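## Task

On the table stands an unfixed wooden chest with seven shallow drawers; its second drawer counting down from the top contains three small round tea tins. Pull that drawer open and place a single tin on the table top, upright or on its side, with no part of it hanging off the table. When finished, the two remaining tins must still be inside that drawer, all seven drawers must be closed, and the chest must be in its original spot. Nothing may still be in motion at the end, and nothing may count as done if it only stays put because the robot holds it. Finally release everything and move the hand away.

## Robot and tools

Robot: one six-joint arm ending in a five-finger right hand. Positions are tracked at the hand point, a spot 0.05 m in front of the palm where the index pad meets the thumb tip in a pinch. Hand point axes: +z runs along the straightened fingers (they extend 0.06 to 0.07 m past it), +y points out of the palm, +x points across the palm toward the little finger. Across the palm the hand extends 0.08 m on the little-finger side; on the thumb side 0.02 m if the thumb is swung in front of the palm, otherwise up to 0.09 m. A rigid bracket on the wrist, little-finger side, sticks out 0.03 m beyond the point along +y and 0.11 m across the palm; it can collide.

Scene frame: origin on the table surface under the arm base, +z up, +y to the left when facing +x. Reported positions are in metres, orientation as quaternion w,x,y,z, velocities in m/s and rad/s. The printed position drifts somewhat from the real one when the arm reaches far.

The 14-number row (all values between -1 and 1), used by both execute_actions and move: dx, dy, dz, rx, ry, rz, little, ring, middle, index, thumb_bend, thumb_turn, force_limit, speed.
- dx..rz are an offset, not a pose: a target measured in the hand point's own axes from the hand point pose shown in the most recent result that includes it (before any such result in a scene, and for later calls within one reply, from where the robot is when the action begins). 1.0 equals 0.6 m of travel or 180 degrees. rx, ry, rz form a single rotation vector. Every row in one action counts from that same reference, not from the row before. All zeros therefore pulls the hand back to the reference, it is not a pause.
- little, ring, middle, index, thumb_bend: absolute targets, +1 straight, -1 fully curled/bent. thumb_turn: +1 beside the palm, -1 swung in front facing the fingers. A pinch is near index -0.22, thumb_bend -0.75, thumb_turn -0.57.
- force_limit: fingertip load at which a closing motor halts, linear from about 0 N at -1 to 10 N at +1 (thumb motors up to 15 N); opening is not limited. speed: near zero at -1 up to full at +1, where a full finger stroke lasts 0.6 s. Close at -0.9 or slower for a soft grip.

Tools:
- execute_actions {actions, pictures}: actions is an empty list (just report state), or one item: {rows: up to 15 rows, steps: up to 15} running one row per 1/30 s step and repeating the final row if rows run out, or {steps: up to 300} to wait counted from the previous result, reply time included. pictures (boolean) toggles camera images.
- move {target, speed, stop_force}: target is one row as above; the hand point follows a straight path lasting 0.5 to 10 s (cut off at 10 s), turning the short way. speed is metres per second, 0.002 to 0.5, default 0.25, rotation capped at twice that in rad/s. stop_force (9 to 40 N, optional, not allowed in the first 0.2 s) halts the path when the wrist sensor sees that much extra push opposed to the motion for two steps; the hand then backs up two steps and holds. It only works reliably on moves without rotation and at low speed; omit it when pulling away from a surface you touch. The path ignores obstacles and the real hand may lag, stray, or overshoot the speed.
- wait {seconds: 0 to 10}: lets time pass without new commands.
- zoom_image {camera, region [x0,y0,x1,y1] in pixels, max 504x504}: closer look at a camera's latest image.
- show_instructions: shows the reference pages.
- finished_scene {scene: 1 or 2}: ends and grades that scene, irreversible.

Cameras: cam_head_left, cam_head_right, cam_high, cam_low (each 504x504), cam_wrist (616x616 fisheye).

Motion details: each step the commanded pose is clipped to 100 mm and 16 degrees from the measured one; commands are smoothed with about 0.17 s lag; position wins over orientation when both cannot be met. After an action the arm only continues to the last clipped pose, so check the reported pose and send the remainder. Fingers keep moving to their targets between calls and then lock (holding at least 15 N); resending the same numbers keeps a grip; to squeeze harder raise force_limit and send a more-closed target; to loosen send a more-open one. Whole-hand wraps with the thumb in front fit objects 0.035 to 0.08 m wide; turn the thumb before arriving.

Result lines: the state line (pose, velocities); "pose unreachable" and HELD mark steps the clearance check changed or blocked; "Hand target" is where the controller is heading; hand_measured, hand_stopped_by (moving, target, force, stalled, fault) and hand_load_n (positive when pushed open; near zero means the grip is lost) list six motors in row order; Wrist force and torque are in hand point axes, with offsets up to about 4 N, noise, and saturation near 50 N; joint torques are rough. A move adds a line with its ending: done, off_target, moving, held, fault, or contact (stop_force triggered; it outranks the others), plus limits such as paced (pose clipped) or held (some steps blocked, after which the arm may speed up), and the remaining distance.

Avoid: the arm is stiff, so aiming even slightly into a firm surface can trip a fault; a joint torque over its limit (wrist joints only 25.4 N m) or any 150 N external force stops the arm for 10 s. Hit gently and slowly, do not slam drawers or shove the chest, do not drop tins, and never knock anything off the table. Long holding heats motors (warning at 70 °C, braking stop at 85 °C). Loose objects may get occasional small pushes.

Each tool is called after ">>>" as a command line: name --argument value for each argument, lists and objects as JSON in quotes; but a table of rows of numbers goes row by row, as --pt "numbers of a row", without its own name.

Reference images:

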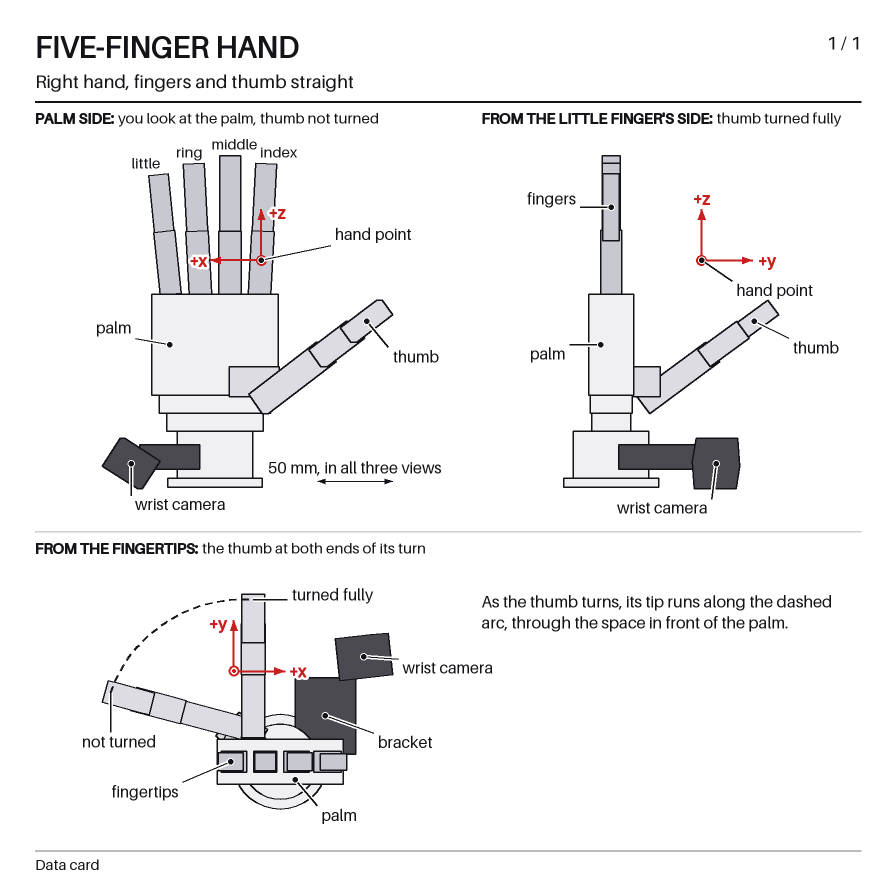

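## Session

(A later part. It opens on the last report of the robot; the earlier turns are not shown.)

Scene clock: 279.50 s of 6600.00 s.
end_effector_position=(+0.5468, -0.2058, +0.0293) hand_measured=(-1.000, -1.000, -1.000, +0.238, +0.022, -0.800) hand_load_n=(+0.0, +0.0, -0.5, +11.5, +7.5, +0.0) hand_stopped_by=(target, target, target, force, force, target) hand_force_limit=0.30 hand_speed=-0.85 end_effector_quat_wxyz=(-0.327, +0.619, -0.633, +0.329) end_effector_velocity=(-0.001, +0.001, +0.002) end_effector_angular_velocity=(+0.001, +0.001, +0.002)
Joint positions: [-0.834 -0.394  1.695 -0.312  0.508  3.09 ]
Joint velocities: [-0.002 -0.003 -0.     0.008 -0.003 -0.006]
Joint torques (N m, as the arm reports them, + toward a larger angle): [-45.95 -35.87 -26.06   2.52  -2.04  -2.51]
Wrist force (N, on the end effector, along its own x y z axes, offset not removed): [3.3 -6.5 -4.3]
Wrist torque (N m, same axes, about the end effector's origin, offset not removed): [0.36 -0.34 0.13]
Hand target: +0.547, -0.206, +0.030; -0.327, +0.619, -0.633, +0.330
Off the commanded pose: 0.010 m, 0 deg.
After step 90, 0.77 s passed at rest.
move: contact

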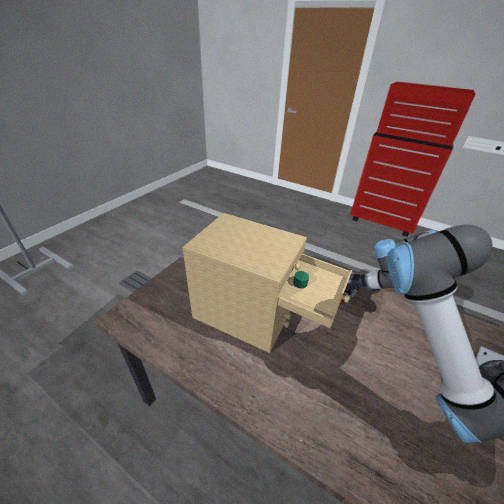

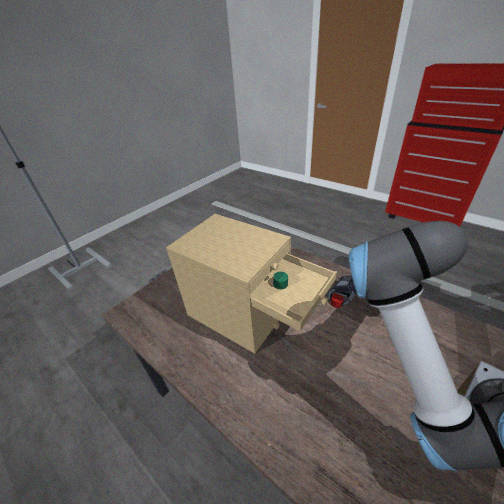

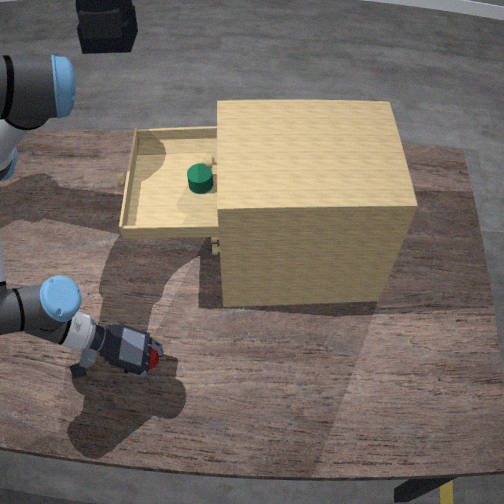

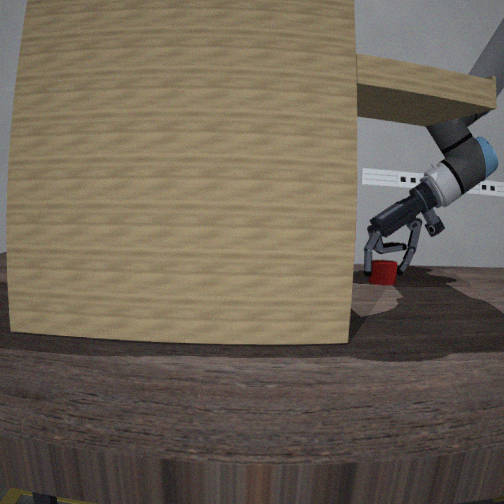

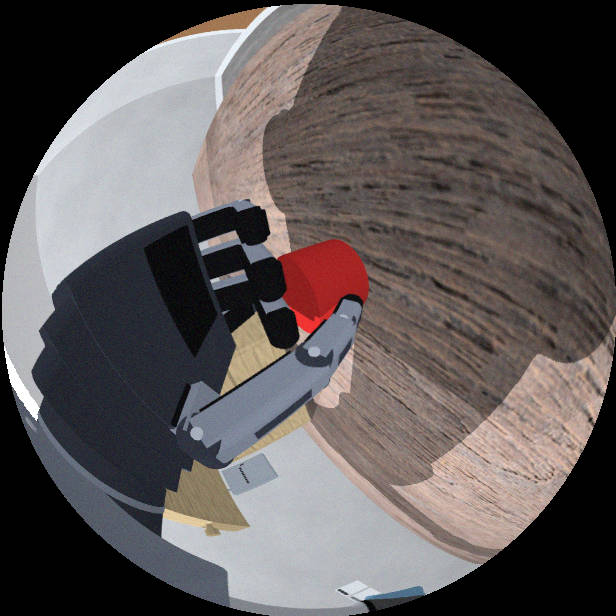

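>>> move --target '[0,-0.003,-0.002,0,0,0,-1,-1,-1,0.6,0.4,-0.8,0.3,-0.6]' --speed 0.01

>>> move --target '[0,-0.1,-0.07,0,0,0,-1,-1,-1,0.6,0.4,-0.8,0.3,-0.6]' --speed 0.08

>>> move --target '[0,-0.133,-0.352,0,0,0,-1,-1,1,1,1,1,0.3,0]' --speed 0.2

>>> move --target '[-0.4,0,0,0,0,0,-1,-1,1,1,1,1,0.3,0]' --speed 0.2

Scene clock: 294.07 s of 6600.00 s.
end_effector_position=(+0.5469, -0.2058, +0.0315) hand_measured=(-1.000, -1.000, -1.000, +0.600, +0.400, -0.800) hand_load_n=(+0.0, +0.0, +0.0, +0.0, +0.0, +0.0) hand_stopped_by=(target, target, target, target, target, target) hand_force_limit=0.30 hand_speed=-0.60 end_effector_quat_wxyz=(-0.327, +0.619, -0.633, +0.329) end_effector_velocity=(+0.000, -0.000, +0.001) end_effector_angular_velocity=(-0.001, -0.001, +0.001)
Joint positions: [-0.837 -0.397  1.694 -0.305  0.507  3.086]
Joint velocities: [ 0.    -0.001 -0.    -0.    -0.     0.   ]
Joint torques (N m, as the arm reports them, + toward a larger angle): [-47.84 -39.27 -29.93   1.75  -2.02  -2.25]
Wrist force (N, on the end effector, along its own x y z axes, offset not removed): [3.3 1.4 1.3]
Wrist torque (N m, same axes, about the end effector's origin, offset not removed): [0.19 -0.36 0.15]
Hand target: +0.547, -0.206, +0.031; -0.327, +0.619, -0.633, +0.329
Off the commanded pose: 0.000 m, 0 deg.
After step 90, 10.37 s passed at rest.
move: done

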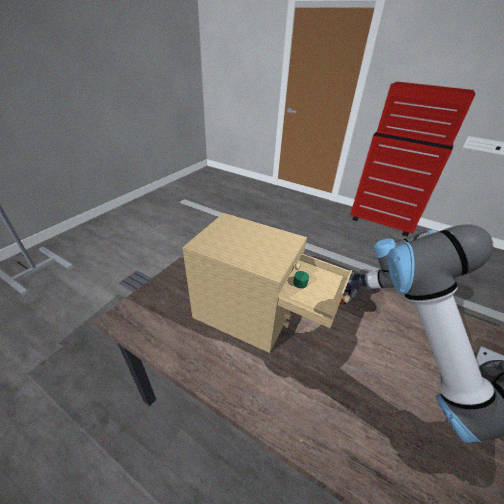

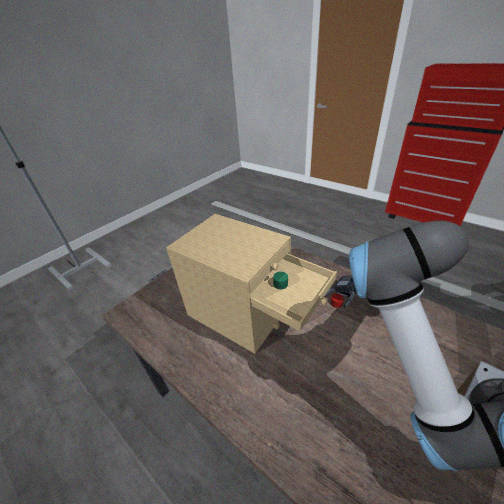

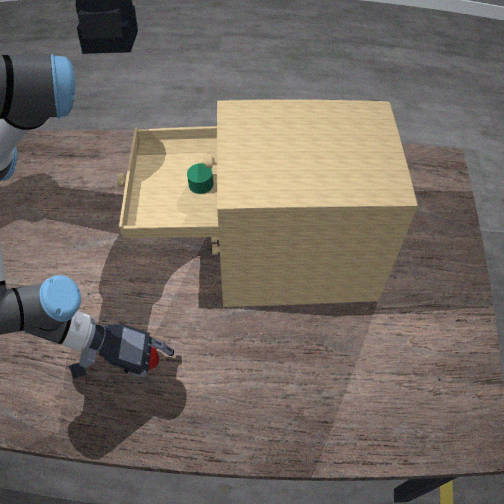

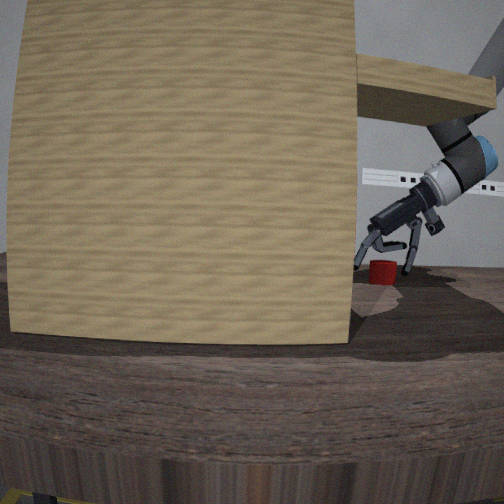

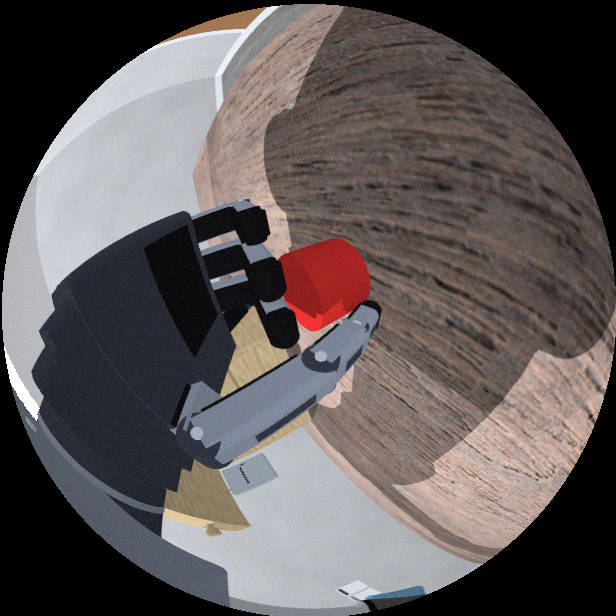

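Scene clock: 295.43 s of 6600.00 s.
end_effector_position=(+0.5465, -0.2061, +0.1045) hand_measured=(-1.000, -1.000, -1.000, +0.600, +0.400, -0.800) hand_load_n=(+0.0, +0.0, +0.0, +0.0, +0.0, +0.0) hand_stopped_by=(target, target, target, target, target, target) hand_force_limit=0.30 hand_speed=-0.60 end_effector_quat_wxyz=(-0.327, +0.619, -0.633, +0.330) end_effector_velocity=(-0.001, +0.001, +0.002) end_effector_angular_velocity=(+0.003, +0.003, -0.001)
Joint positions: [-0.915 -0.462  1.635 -0.054  0.468  2.942]
Joint velocities: [-0.002 -0.001 -0.002  0.013 -0.001 -0.007]
Joint torques (N m, as the arm reports them, + toward a larger angle): [-46.48 -37.53 -31.53   1.82  -2.27  -2.05]
Wrist force (N, on the end effector, along its own x y z axes, offset not removed): [1.2 -1.3 0.1]
Wrist torque (N m, same axes, about the end effector's origin, offset not removed): [-0.03 -0.09 0.00]
Hand target: +0.547, -0.206, +0.105; -0.327, +0.619, -0.633, +0.330
Off the commanded pose: 0.000 m, 0 deg.
move: done

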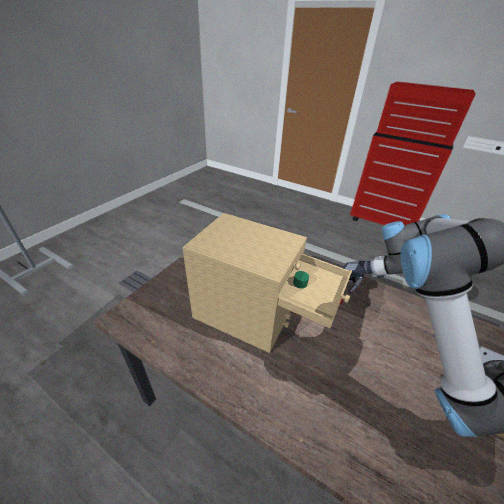

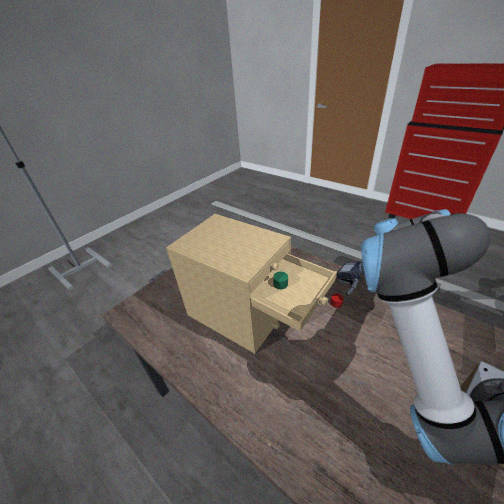

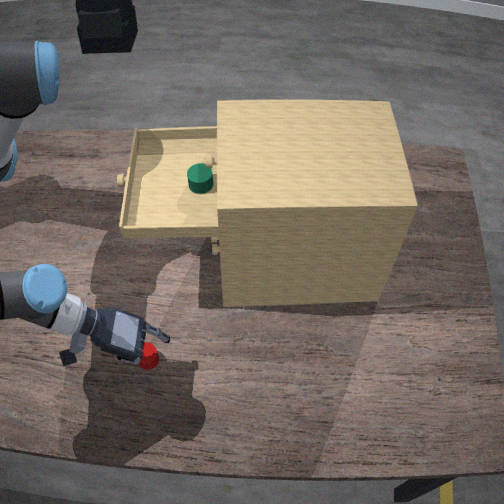

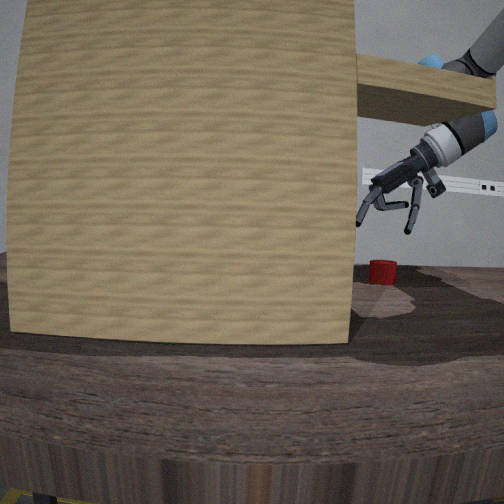

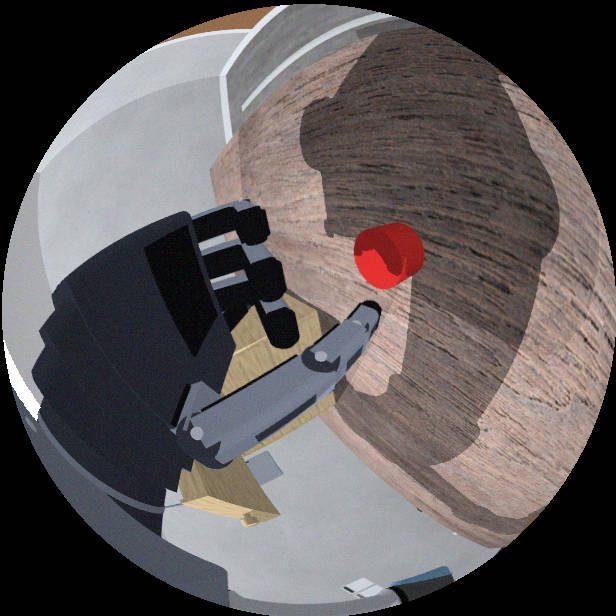

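Scene clock: 297.17 s of 6600.00 s.
end_effector_position=(+0.4188, -0.2044, +0.2904) hand_measured=(-1.000, -1.000, +1.000, +1.000, +1.000, +1.000) hand_load_n=(+0.0, +0.0, +0.0, +0.0, +0.0, +0.0) hand_stopped_by=(target, target, target, target, target, target) hand_force_limit=0.30 hand_speed=0.00 end_effector_quat_wxyz=(-0.327, +0.619, -0.633, +0.330) end_effector_velocity=(-0.002, +0.000, +0.002) end_effector_angular_velocity=(+0.001, +0.003, +0.006)
Joint positions: [-1.306 -0.567  1.654  0.853  0.449  2.038]
Joint velocities: [-0.003  0.002 -0.004  0.024  0.002 -0.024]
Joint torques (N m, as the arm reports them, + toward a larger angle): [-36.06 -20.01 -31.36   3.37   0.63  -2.07]
Wrist force (N, on the end effector, along its own x y z axes, offset not removed): [1.8 0.1 -0.6]
Wrist torque (N m, same axes, about the end effector's origin, offset not removed): [0.14 0.00 0.16]
Hand target: +0.419, -0.204, +0.291; -0.328, +0.619, -0.633, +0.330
Off the commanded pose: 0.001 m, 0 deg.
move: done

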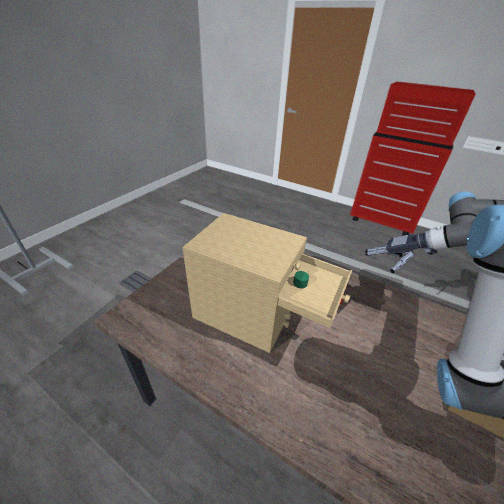

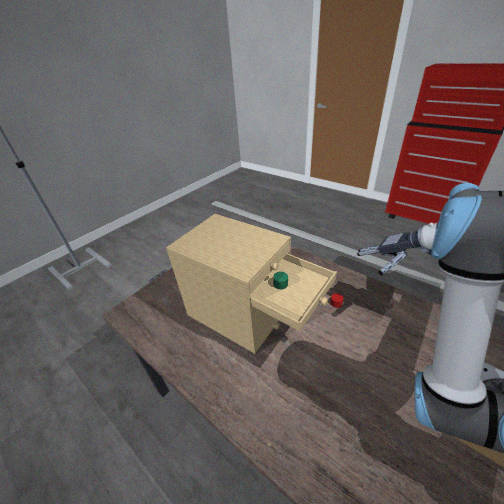

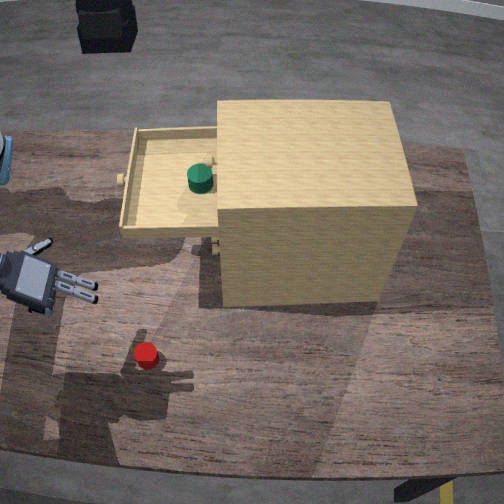

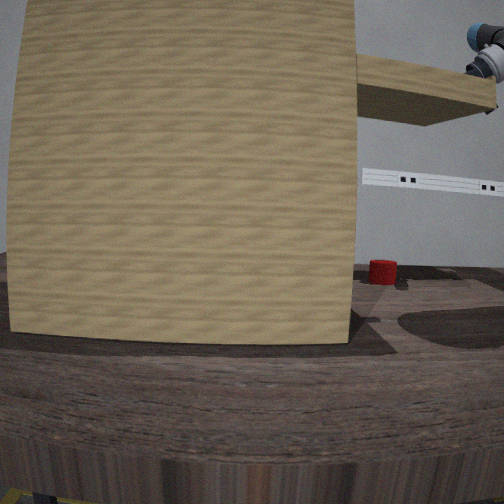

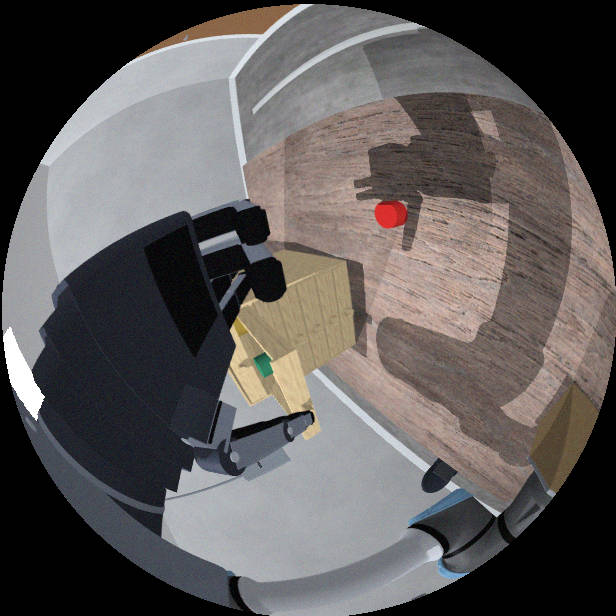

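Scene clock: 298.97 s of 6600.00 s.
end_effector_position=(+0.4236, +0.0354, +0.2914) hand_measured=(-1.000, -1.000, +1.000, +1.000, +1.000, +1.000) hand_load_n=(+0.0, +0.0, +0.0, +0.0, +0.0, +0.0) hand_stopped_by=(target, target, target, target, target, target) hand_force_limit=0.30 hand_speed=0.00 end_effector_quat_wxyz=(-0.327, +0.619, -0.633, +0.330) end_effector_velocity=(-0.000, +0.002, -0.000) end_effector_angular_velocity=(+0.000, -0.000, -0.002)
Joint positions: [-1.147 -1.168  2.076  0.693  0.418  2.41 ]
Joint velocities: [ 0.001 -0.006  0.003 -0.003  0.001  0.007]
Joint torques (N m, as the arm reports them, + toward a larger angle): [ -3.6  -11.22  -6.74  -0.25   1.03   2.11]
Wrist force (N, on the end effector, along its own x y z axes, offset not removed): [-0.1 -1.3 2.3]
Wrist torque (N m, same axes, about the end effector's origin, offset not removed): [-0.20 0.11 -0.01]
Hand target: +0.424, +0.036, +0.291; -0.327, +0.619, -0.633, +0.330
Off the commanded pose: 0.001 m, 0 deg.
move: done

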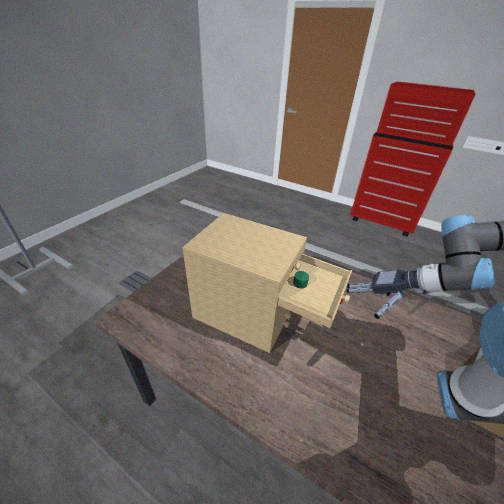

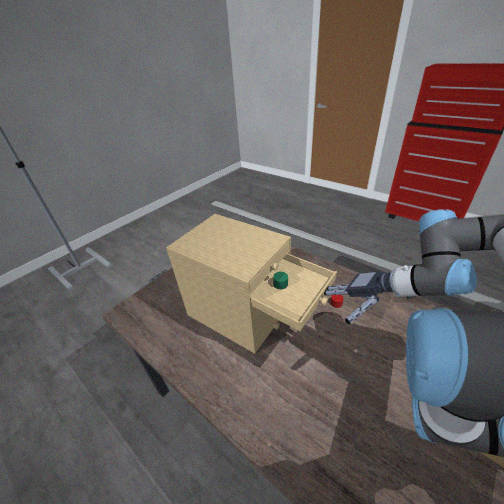

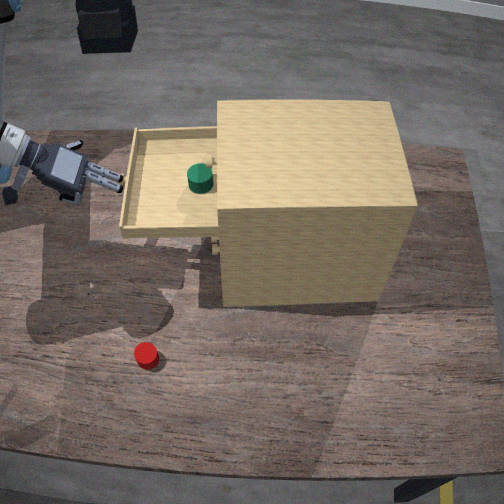

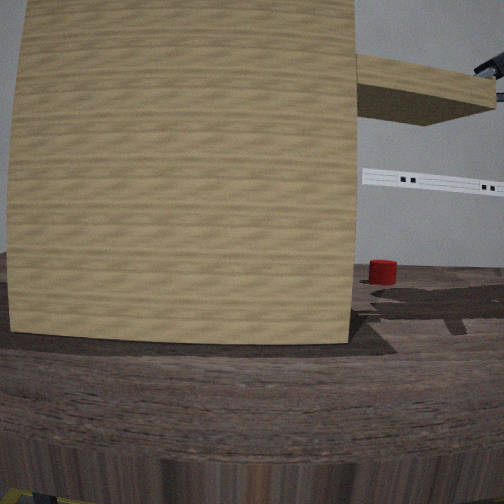

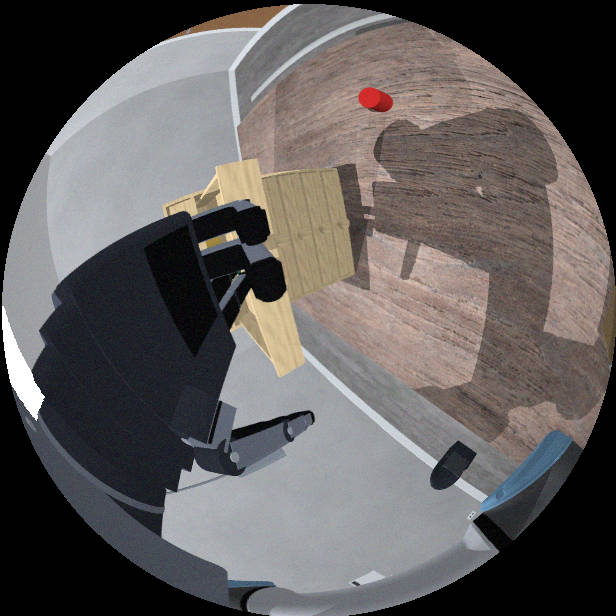

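>>> move --target '[0.02,0,0,0,0,0,-1,-1,1,1,1,1,0.3,0]' --speed 0.03

>>> move --target '[0,0.021,0.014,0,0,0,-1,-1,1,1,1,1,0.3,0]' --speed 0.03

>>> zoom_image --camera "cam_head_left" --region '[270,220,410,360]'

>>> move --target '[0,-0.14,0.203,0,0,0,-1,-1,1,1,1,1,0.3,0]' --speed 0.03 --stop_force 15

Scene clock: 308.53 s of 6600.00 s.
end_effector_position=(+0.4234, +0.0236, +0.2913) hand_measured=(-1.000, -1.000, +1.000, +1.000, +1.000, +1.000) hand_load_n=(+0.0, +0.0, +0.0, +0.0, +0.0, +0.0) hand_stopped_by=(target, target, target, target, target, target) hand_force_limit=0.30 hand_speed=0.00 end_effector_quat_wxyz=(-0.327, +0.619, -0.633, +0.330) end_effector_velocity=(+0.000, -0.002, +0.000) end_effector_angular_velocity=(-0.000, -0.000, -0.000)
Joint positions: [-1.158 -1.135  2.065  0.697  0.418  2.382]
Joint velocities: [-0.002  0.006 -0.003  0.001 -0.    -0.005]
Joint torques (N m, as the arm reports them, + toward a larger angle): [-35.71   1.23 -33.45   2.92   1.    -1.91]
Wrist force (N, on the end effector, along its own x y z axes, offset not removed): [0.6 -0.1 -1.4]
Wrist torque (N m, same axes, about the end effector's origin, offset not removed): [0.19 0.07 0.01]
Hand target: +0.423, +0.023, +0.291; -0.327, +0.619, -0.633, +0.330
Off the commanded pose: 0.000 m, 0 deg.
After step 90, 5.77 s passed at rest.
move: done

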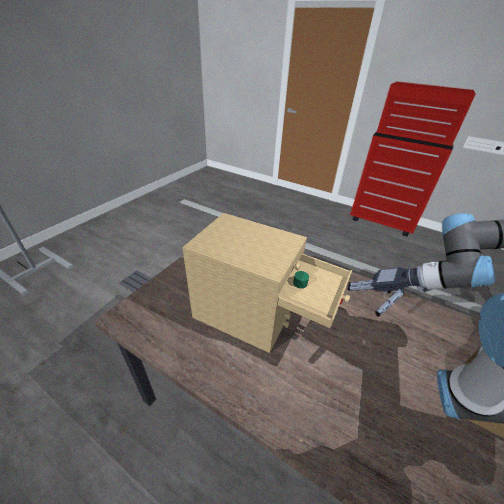

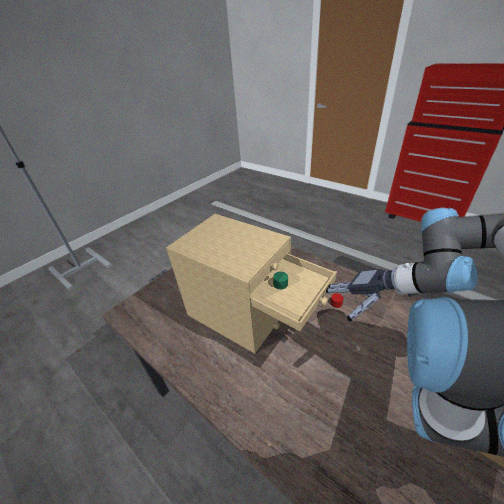

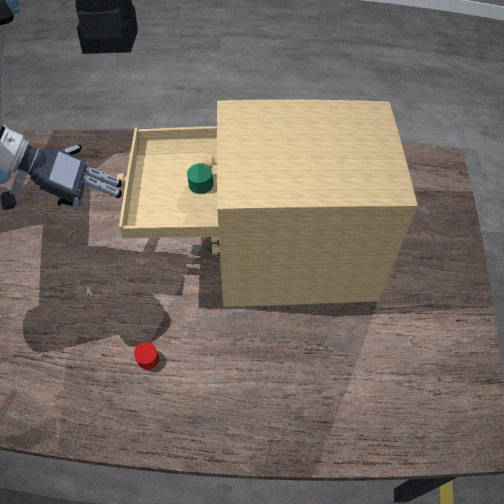

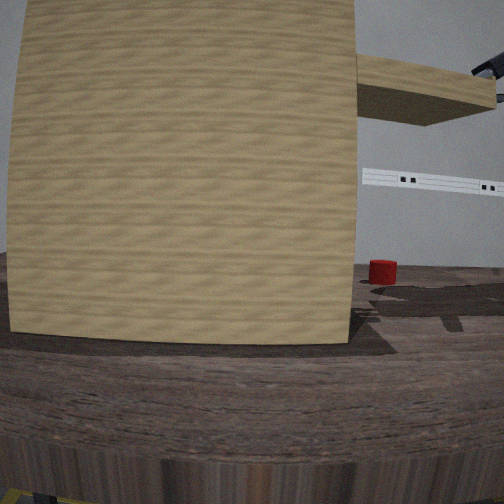

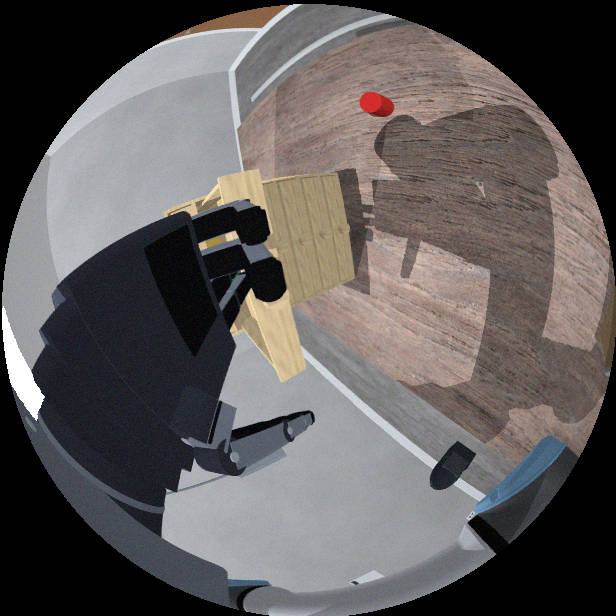

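Scene clock: 309.37 s of 6600.00 s.
end_effector_position=(+0.4231, +0.0237, +0.2764) hand_measured=(-1.000, -1.000, +1.000, +1.000, +1.000, +1.000) hand_load_n=(+0.0, +0.0, +0.0, +0.0, +0.0, +0.0) hand_stopped_by=(target, target, target, target, target, target) hand_force_limit=0.30 hand_speed=0.00 end_effector_quat_wxyz=(-0.327, +0.619, -0.633, +0.330) end_effector_velocity=(-0.000, +0.001, -0.003) end_effector_angular_velocity=(+0.001, +0.001, +0.000)
Joint positions: [-1.145 -1.13   2.09   0.637  0.418  2.414]
Joint velocities: [ 0.004 -0.     0.005 -0.01  -0.     0.007]
Joint torques (N m, as the arm reports them, + toward a larger angle): [-4.67  1.01 -4.82 -0.15 -2.7   2.08]
Wrist force (N, on the end effector, along its own x y z axes, offset not removed): [-0.5 -1.5 -1.7]
Wrist torque (N m, same axes, about the end effector's origin, offset not removed): [-0.03 0.37 -0.26]
Hand target: +0.423, +0.024, +0.276; -0.327, +0.619, -0.633, +0.330
Off the commanded pose: 0.000 m, 0 deg.
move: done

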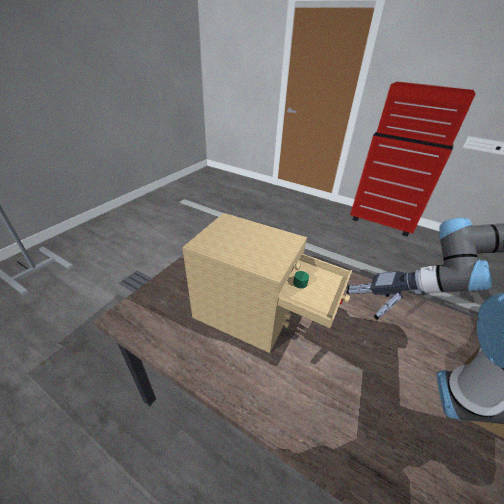

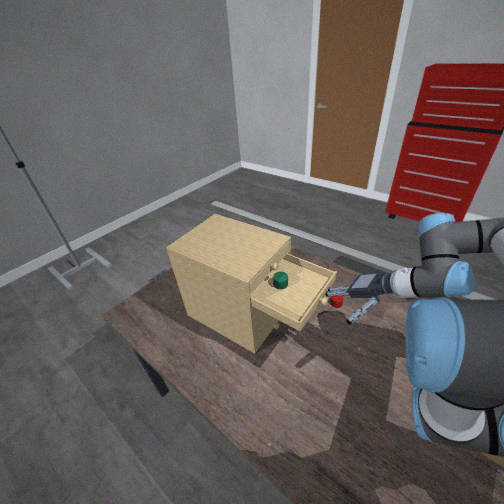

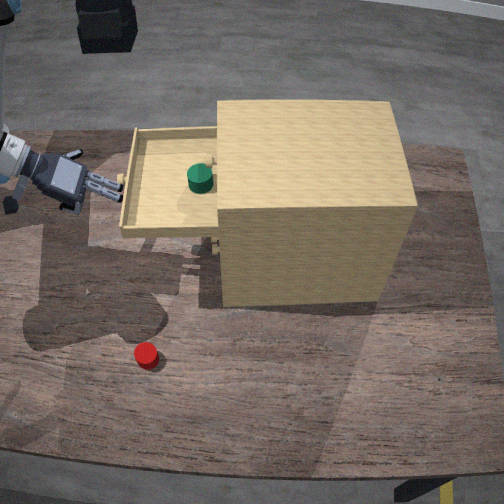

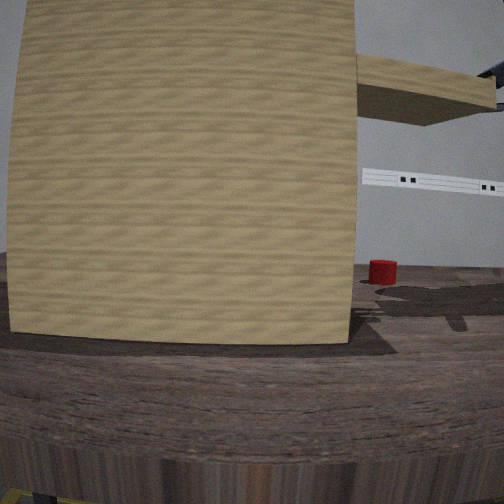

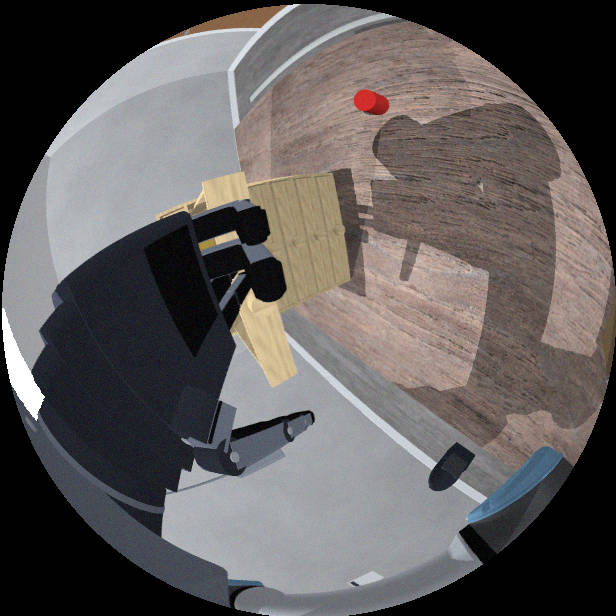

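Region (270, 220, 410, 360) of cam_head_left's 504x504 image, scaled by 3.600, with more detail than that image has.

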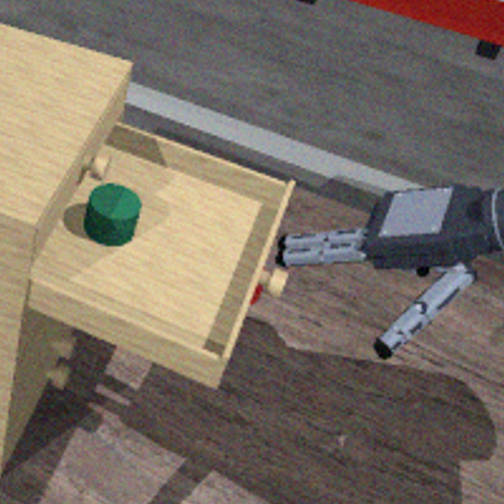

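Scene clock: 314.63 s of 6600.00 s.
end_effector_position=(+0.5705, +0.0205, +0.2760) hand_measured=(-1.000, -1.000, +1.000, +1.000, +1.000, +1.000) hand_load_n=(+0.0, +0.0, -0.5, +0.0, +0.0, +0.0) hand_stopped_by=(target, target, target, target, target, target) hand_force_limit=0.30 hand_speed=0.00 end_effector_quat_wxyz=(-0.327, +0.619, -0.633, +0.330) end_effector_velocity=(+0.002, -0.000, -0.001) end_effector_angular_velocity=(+0.001, +0.002, -0.000)
Joint positions: [-0.815 -1.049  1.727  0.283  0.519  3.122]
Joint velocities: [ 0.005  0.004 -0.006 -0.002  0.003  0.007]
Joint torques (N m, as the arm reports them, + toward a larger angle): [-13.18  -6.23 -32.9   -1.84   2.21   2.27]
Wrist force (N, on the end effector, along its own x y z axes, offset not removed): [0.5 2.7 -0.4]
Wrist torque (N m, same axes, about the end effector's origin, offset not removed): [0.28 -0.27 -0.04]
Hand target: +0.571, +0.020, +0.276; -0.327, +0.619, -0.634, +0.330
Off the commanded pose: 0.001 m, 0 deg.
move: done

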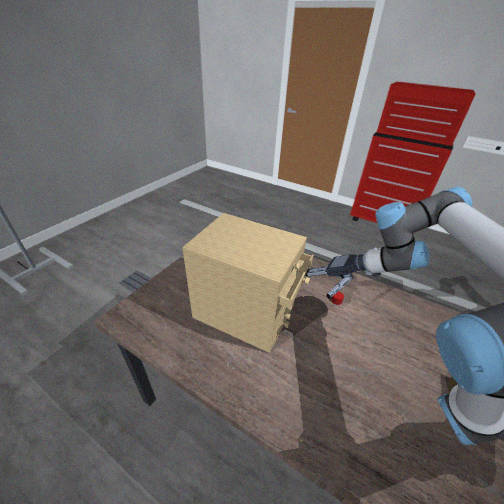

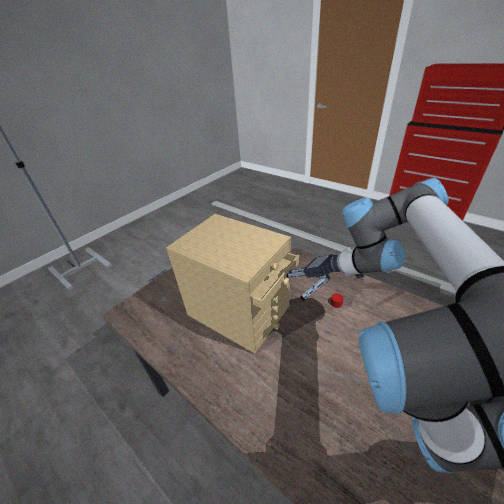

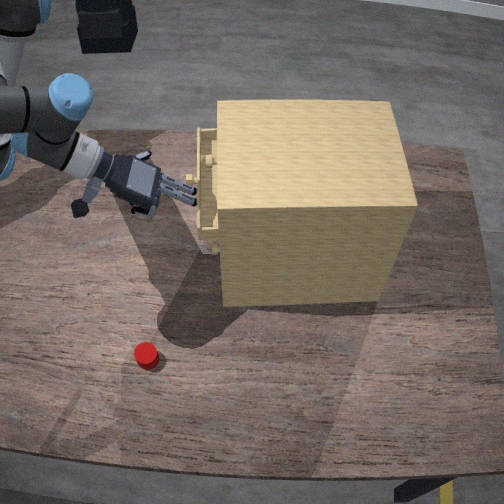

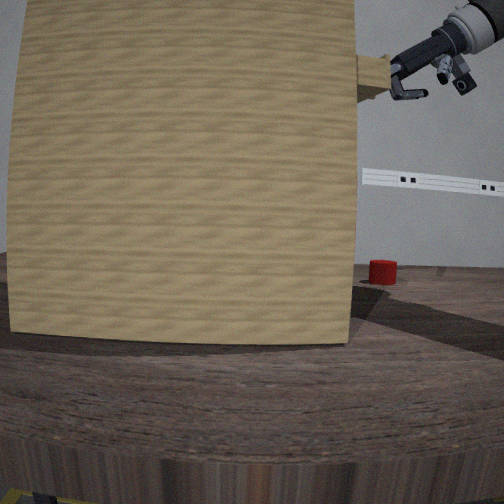

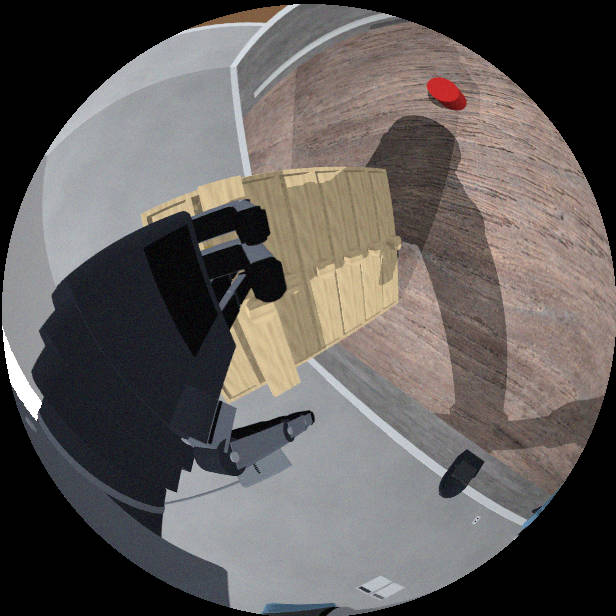

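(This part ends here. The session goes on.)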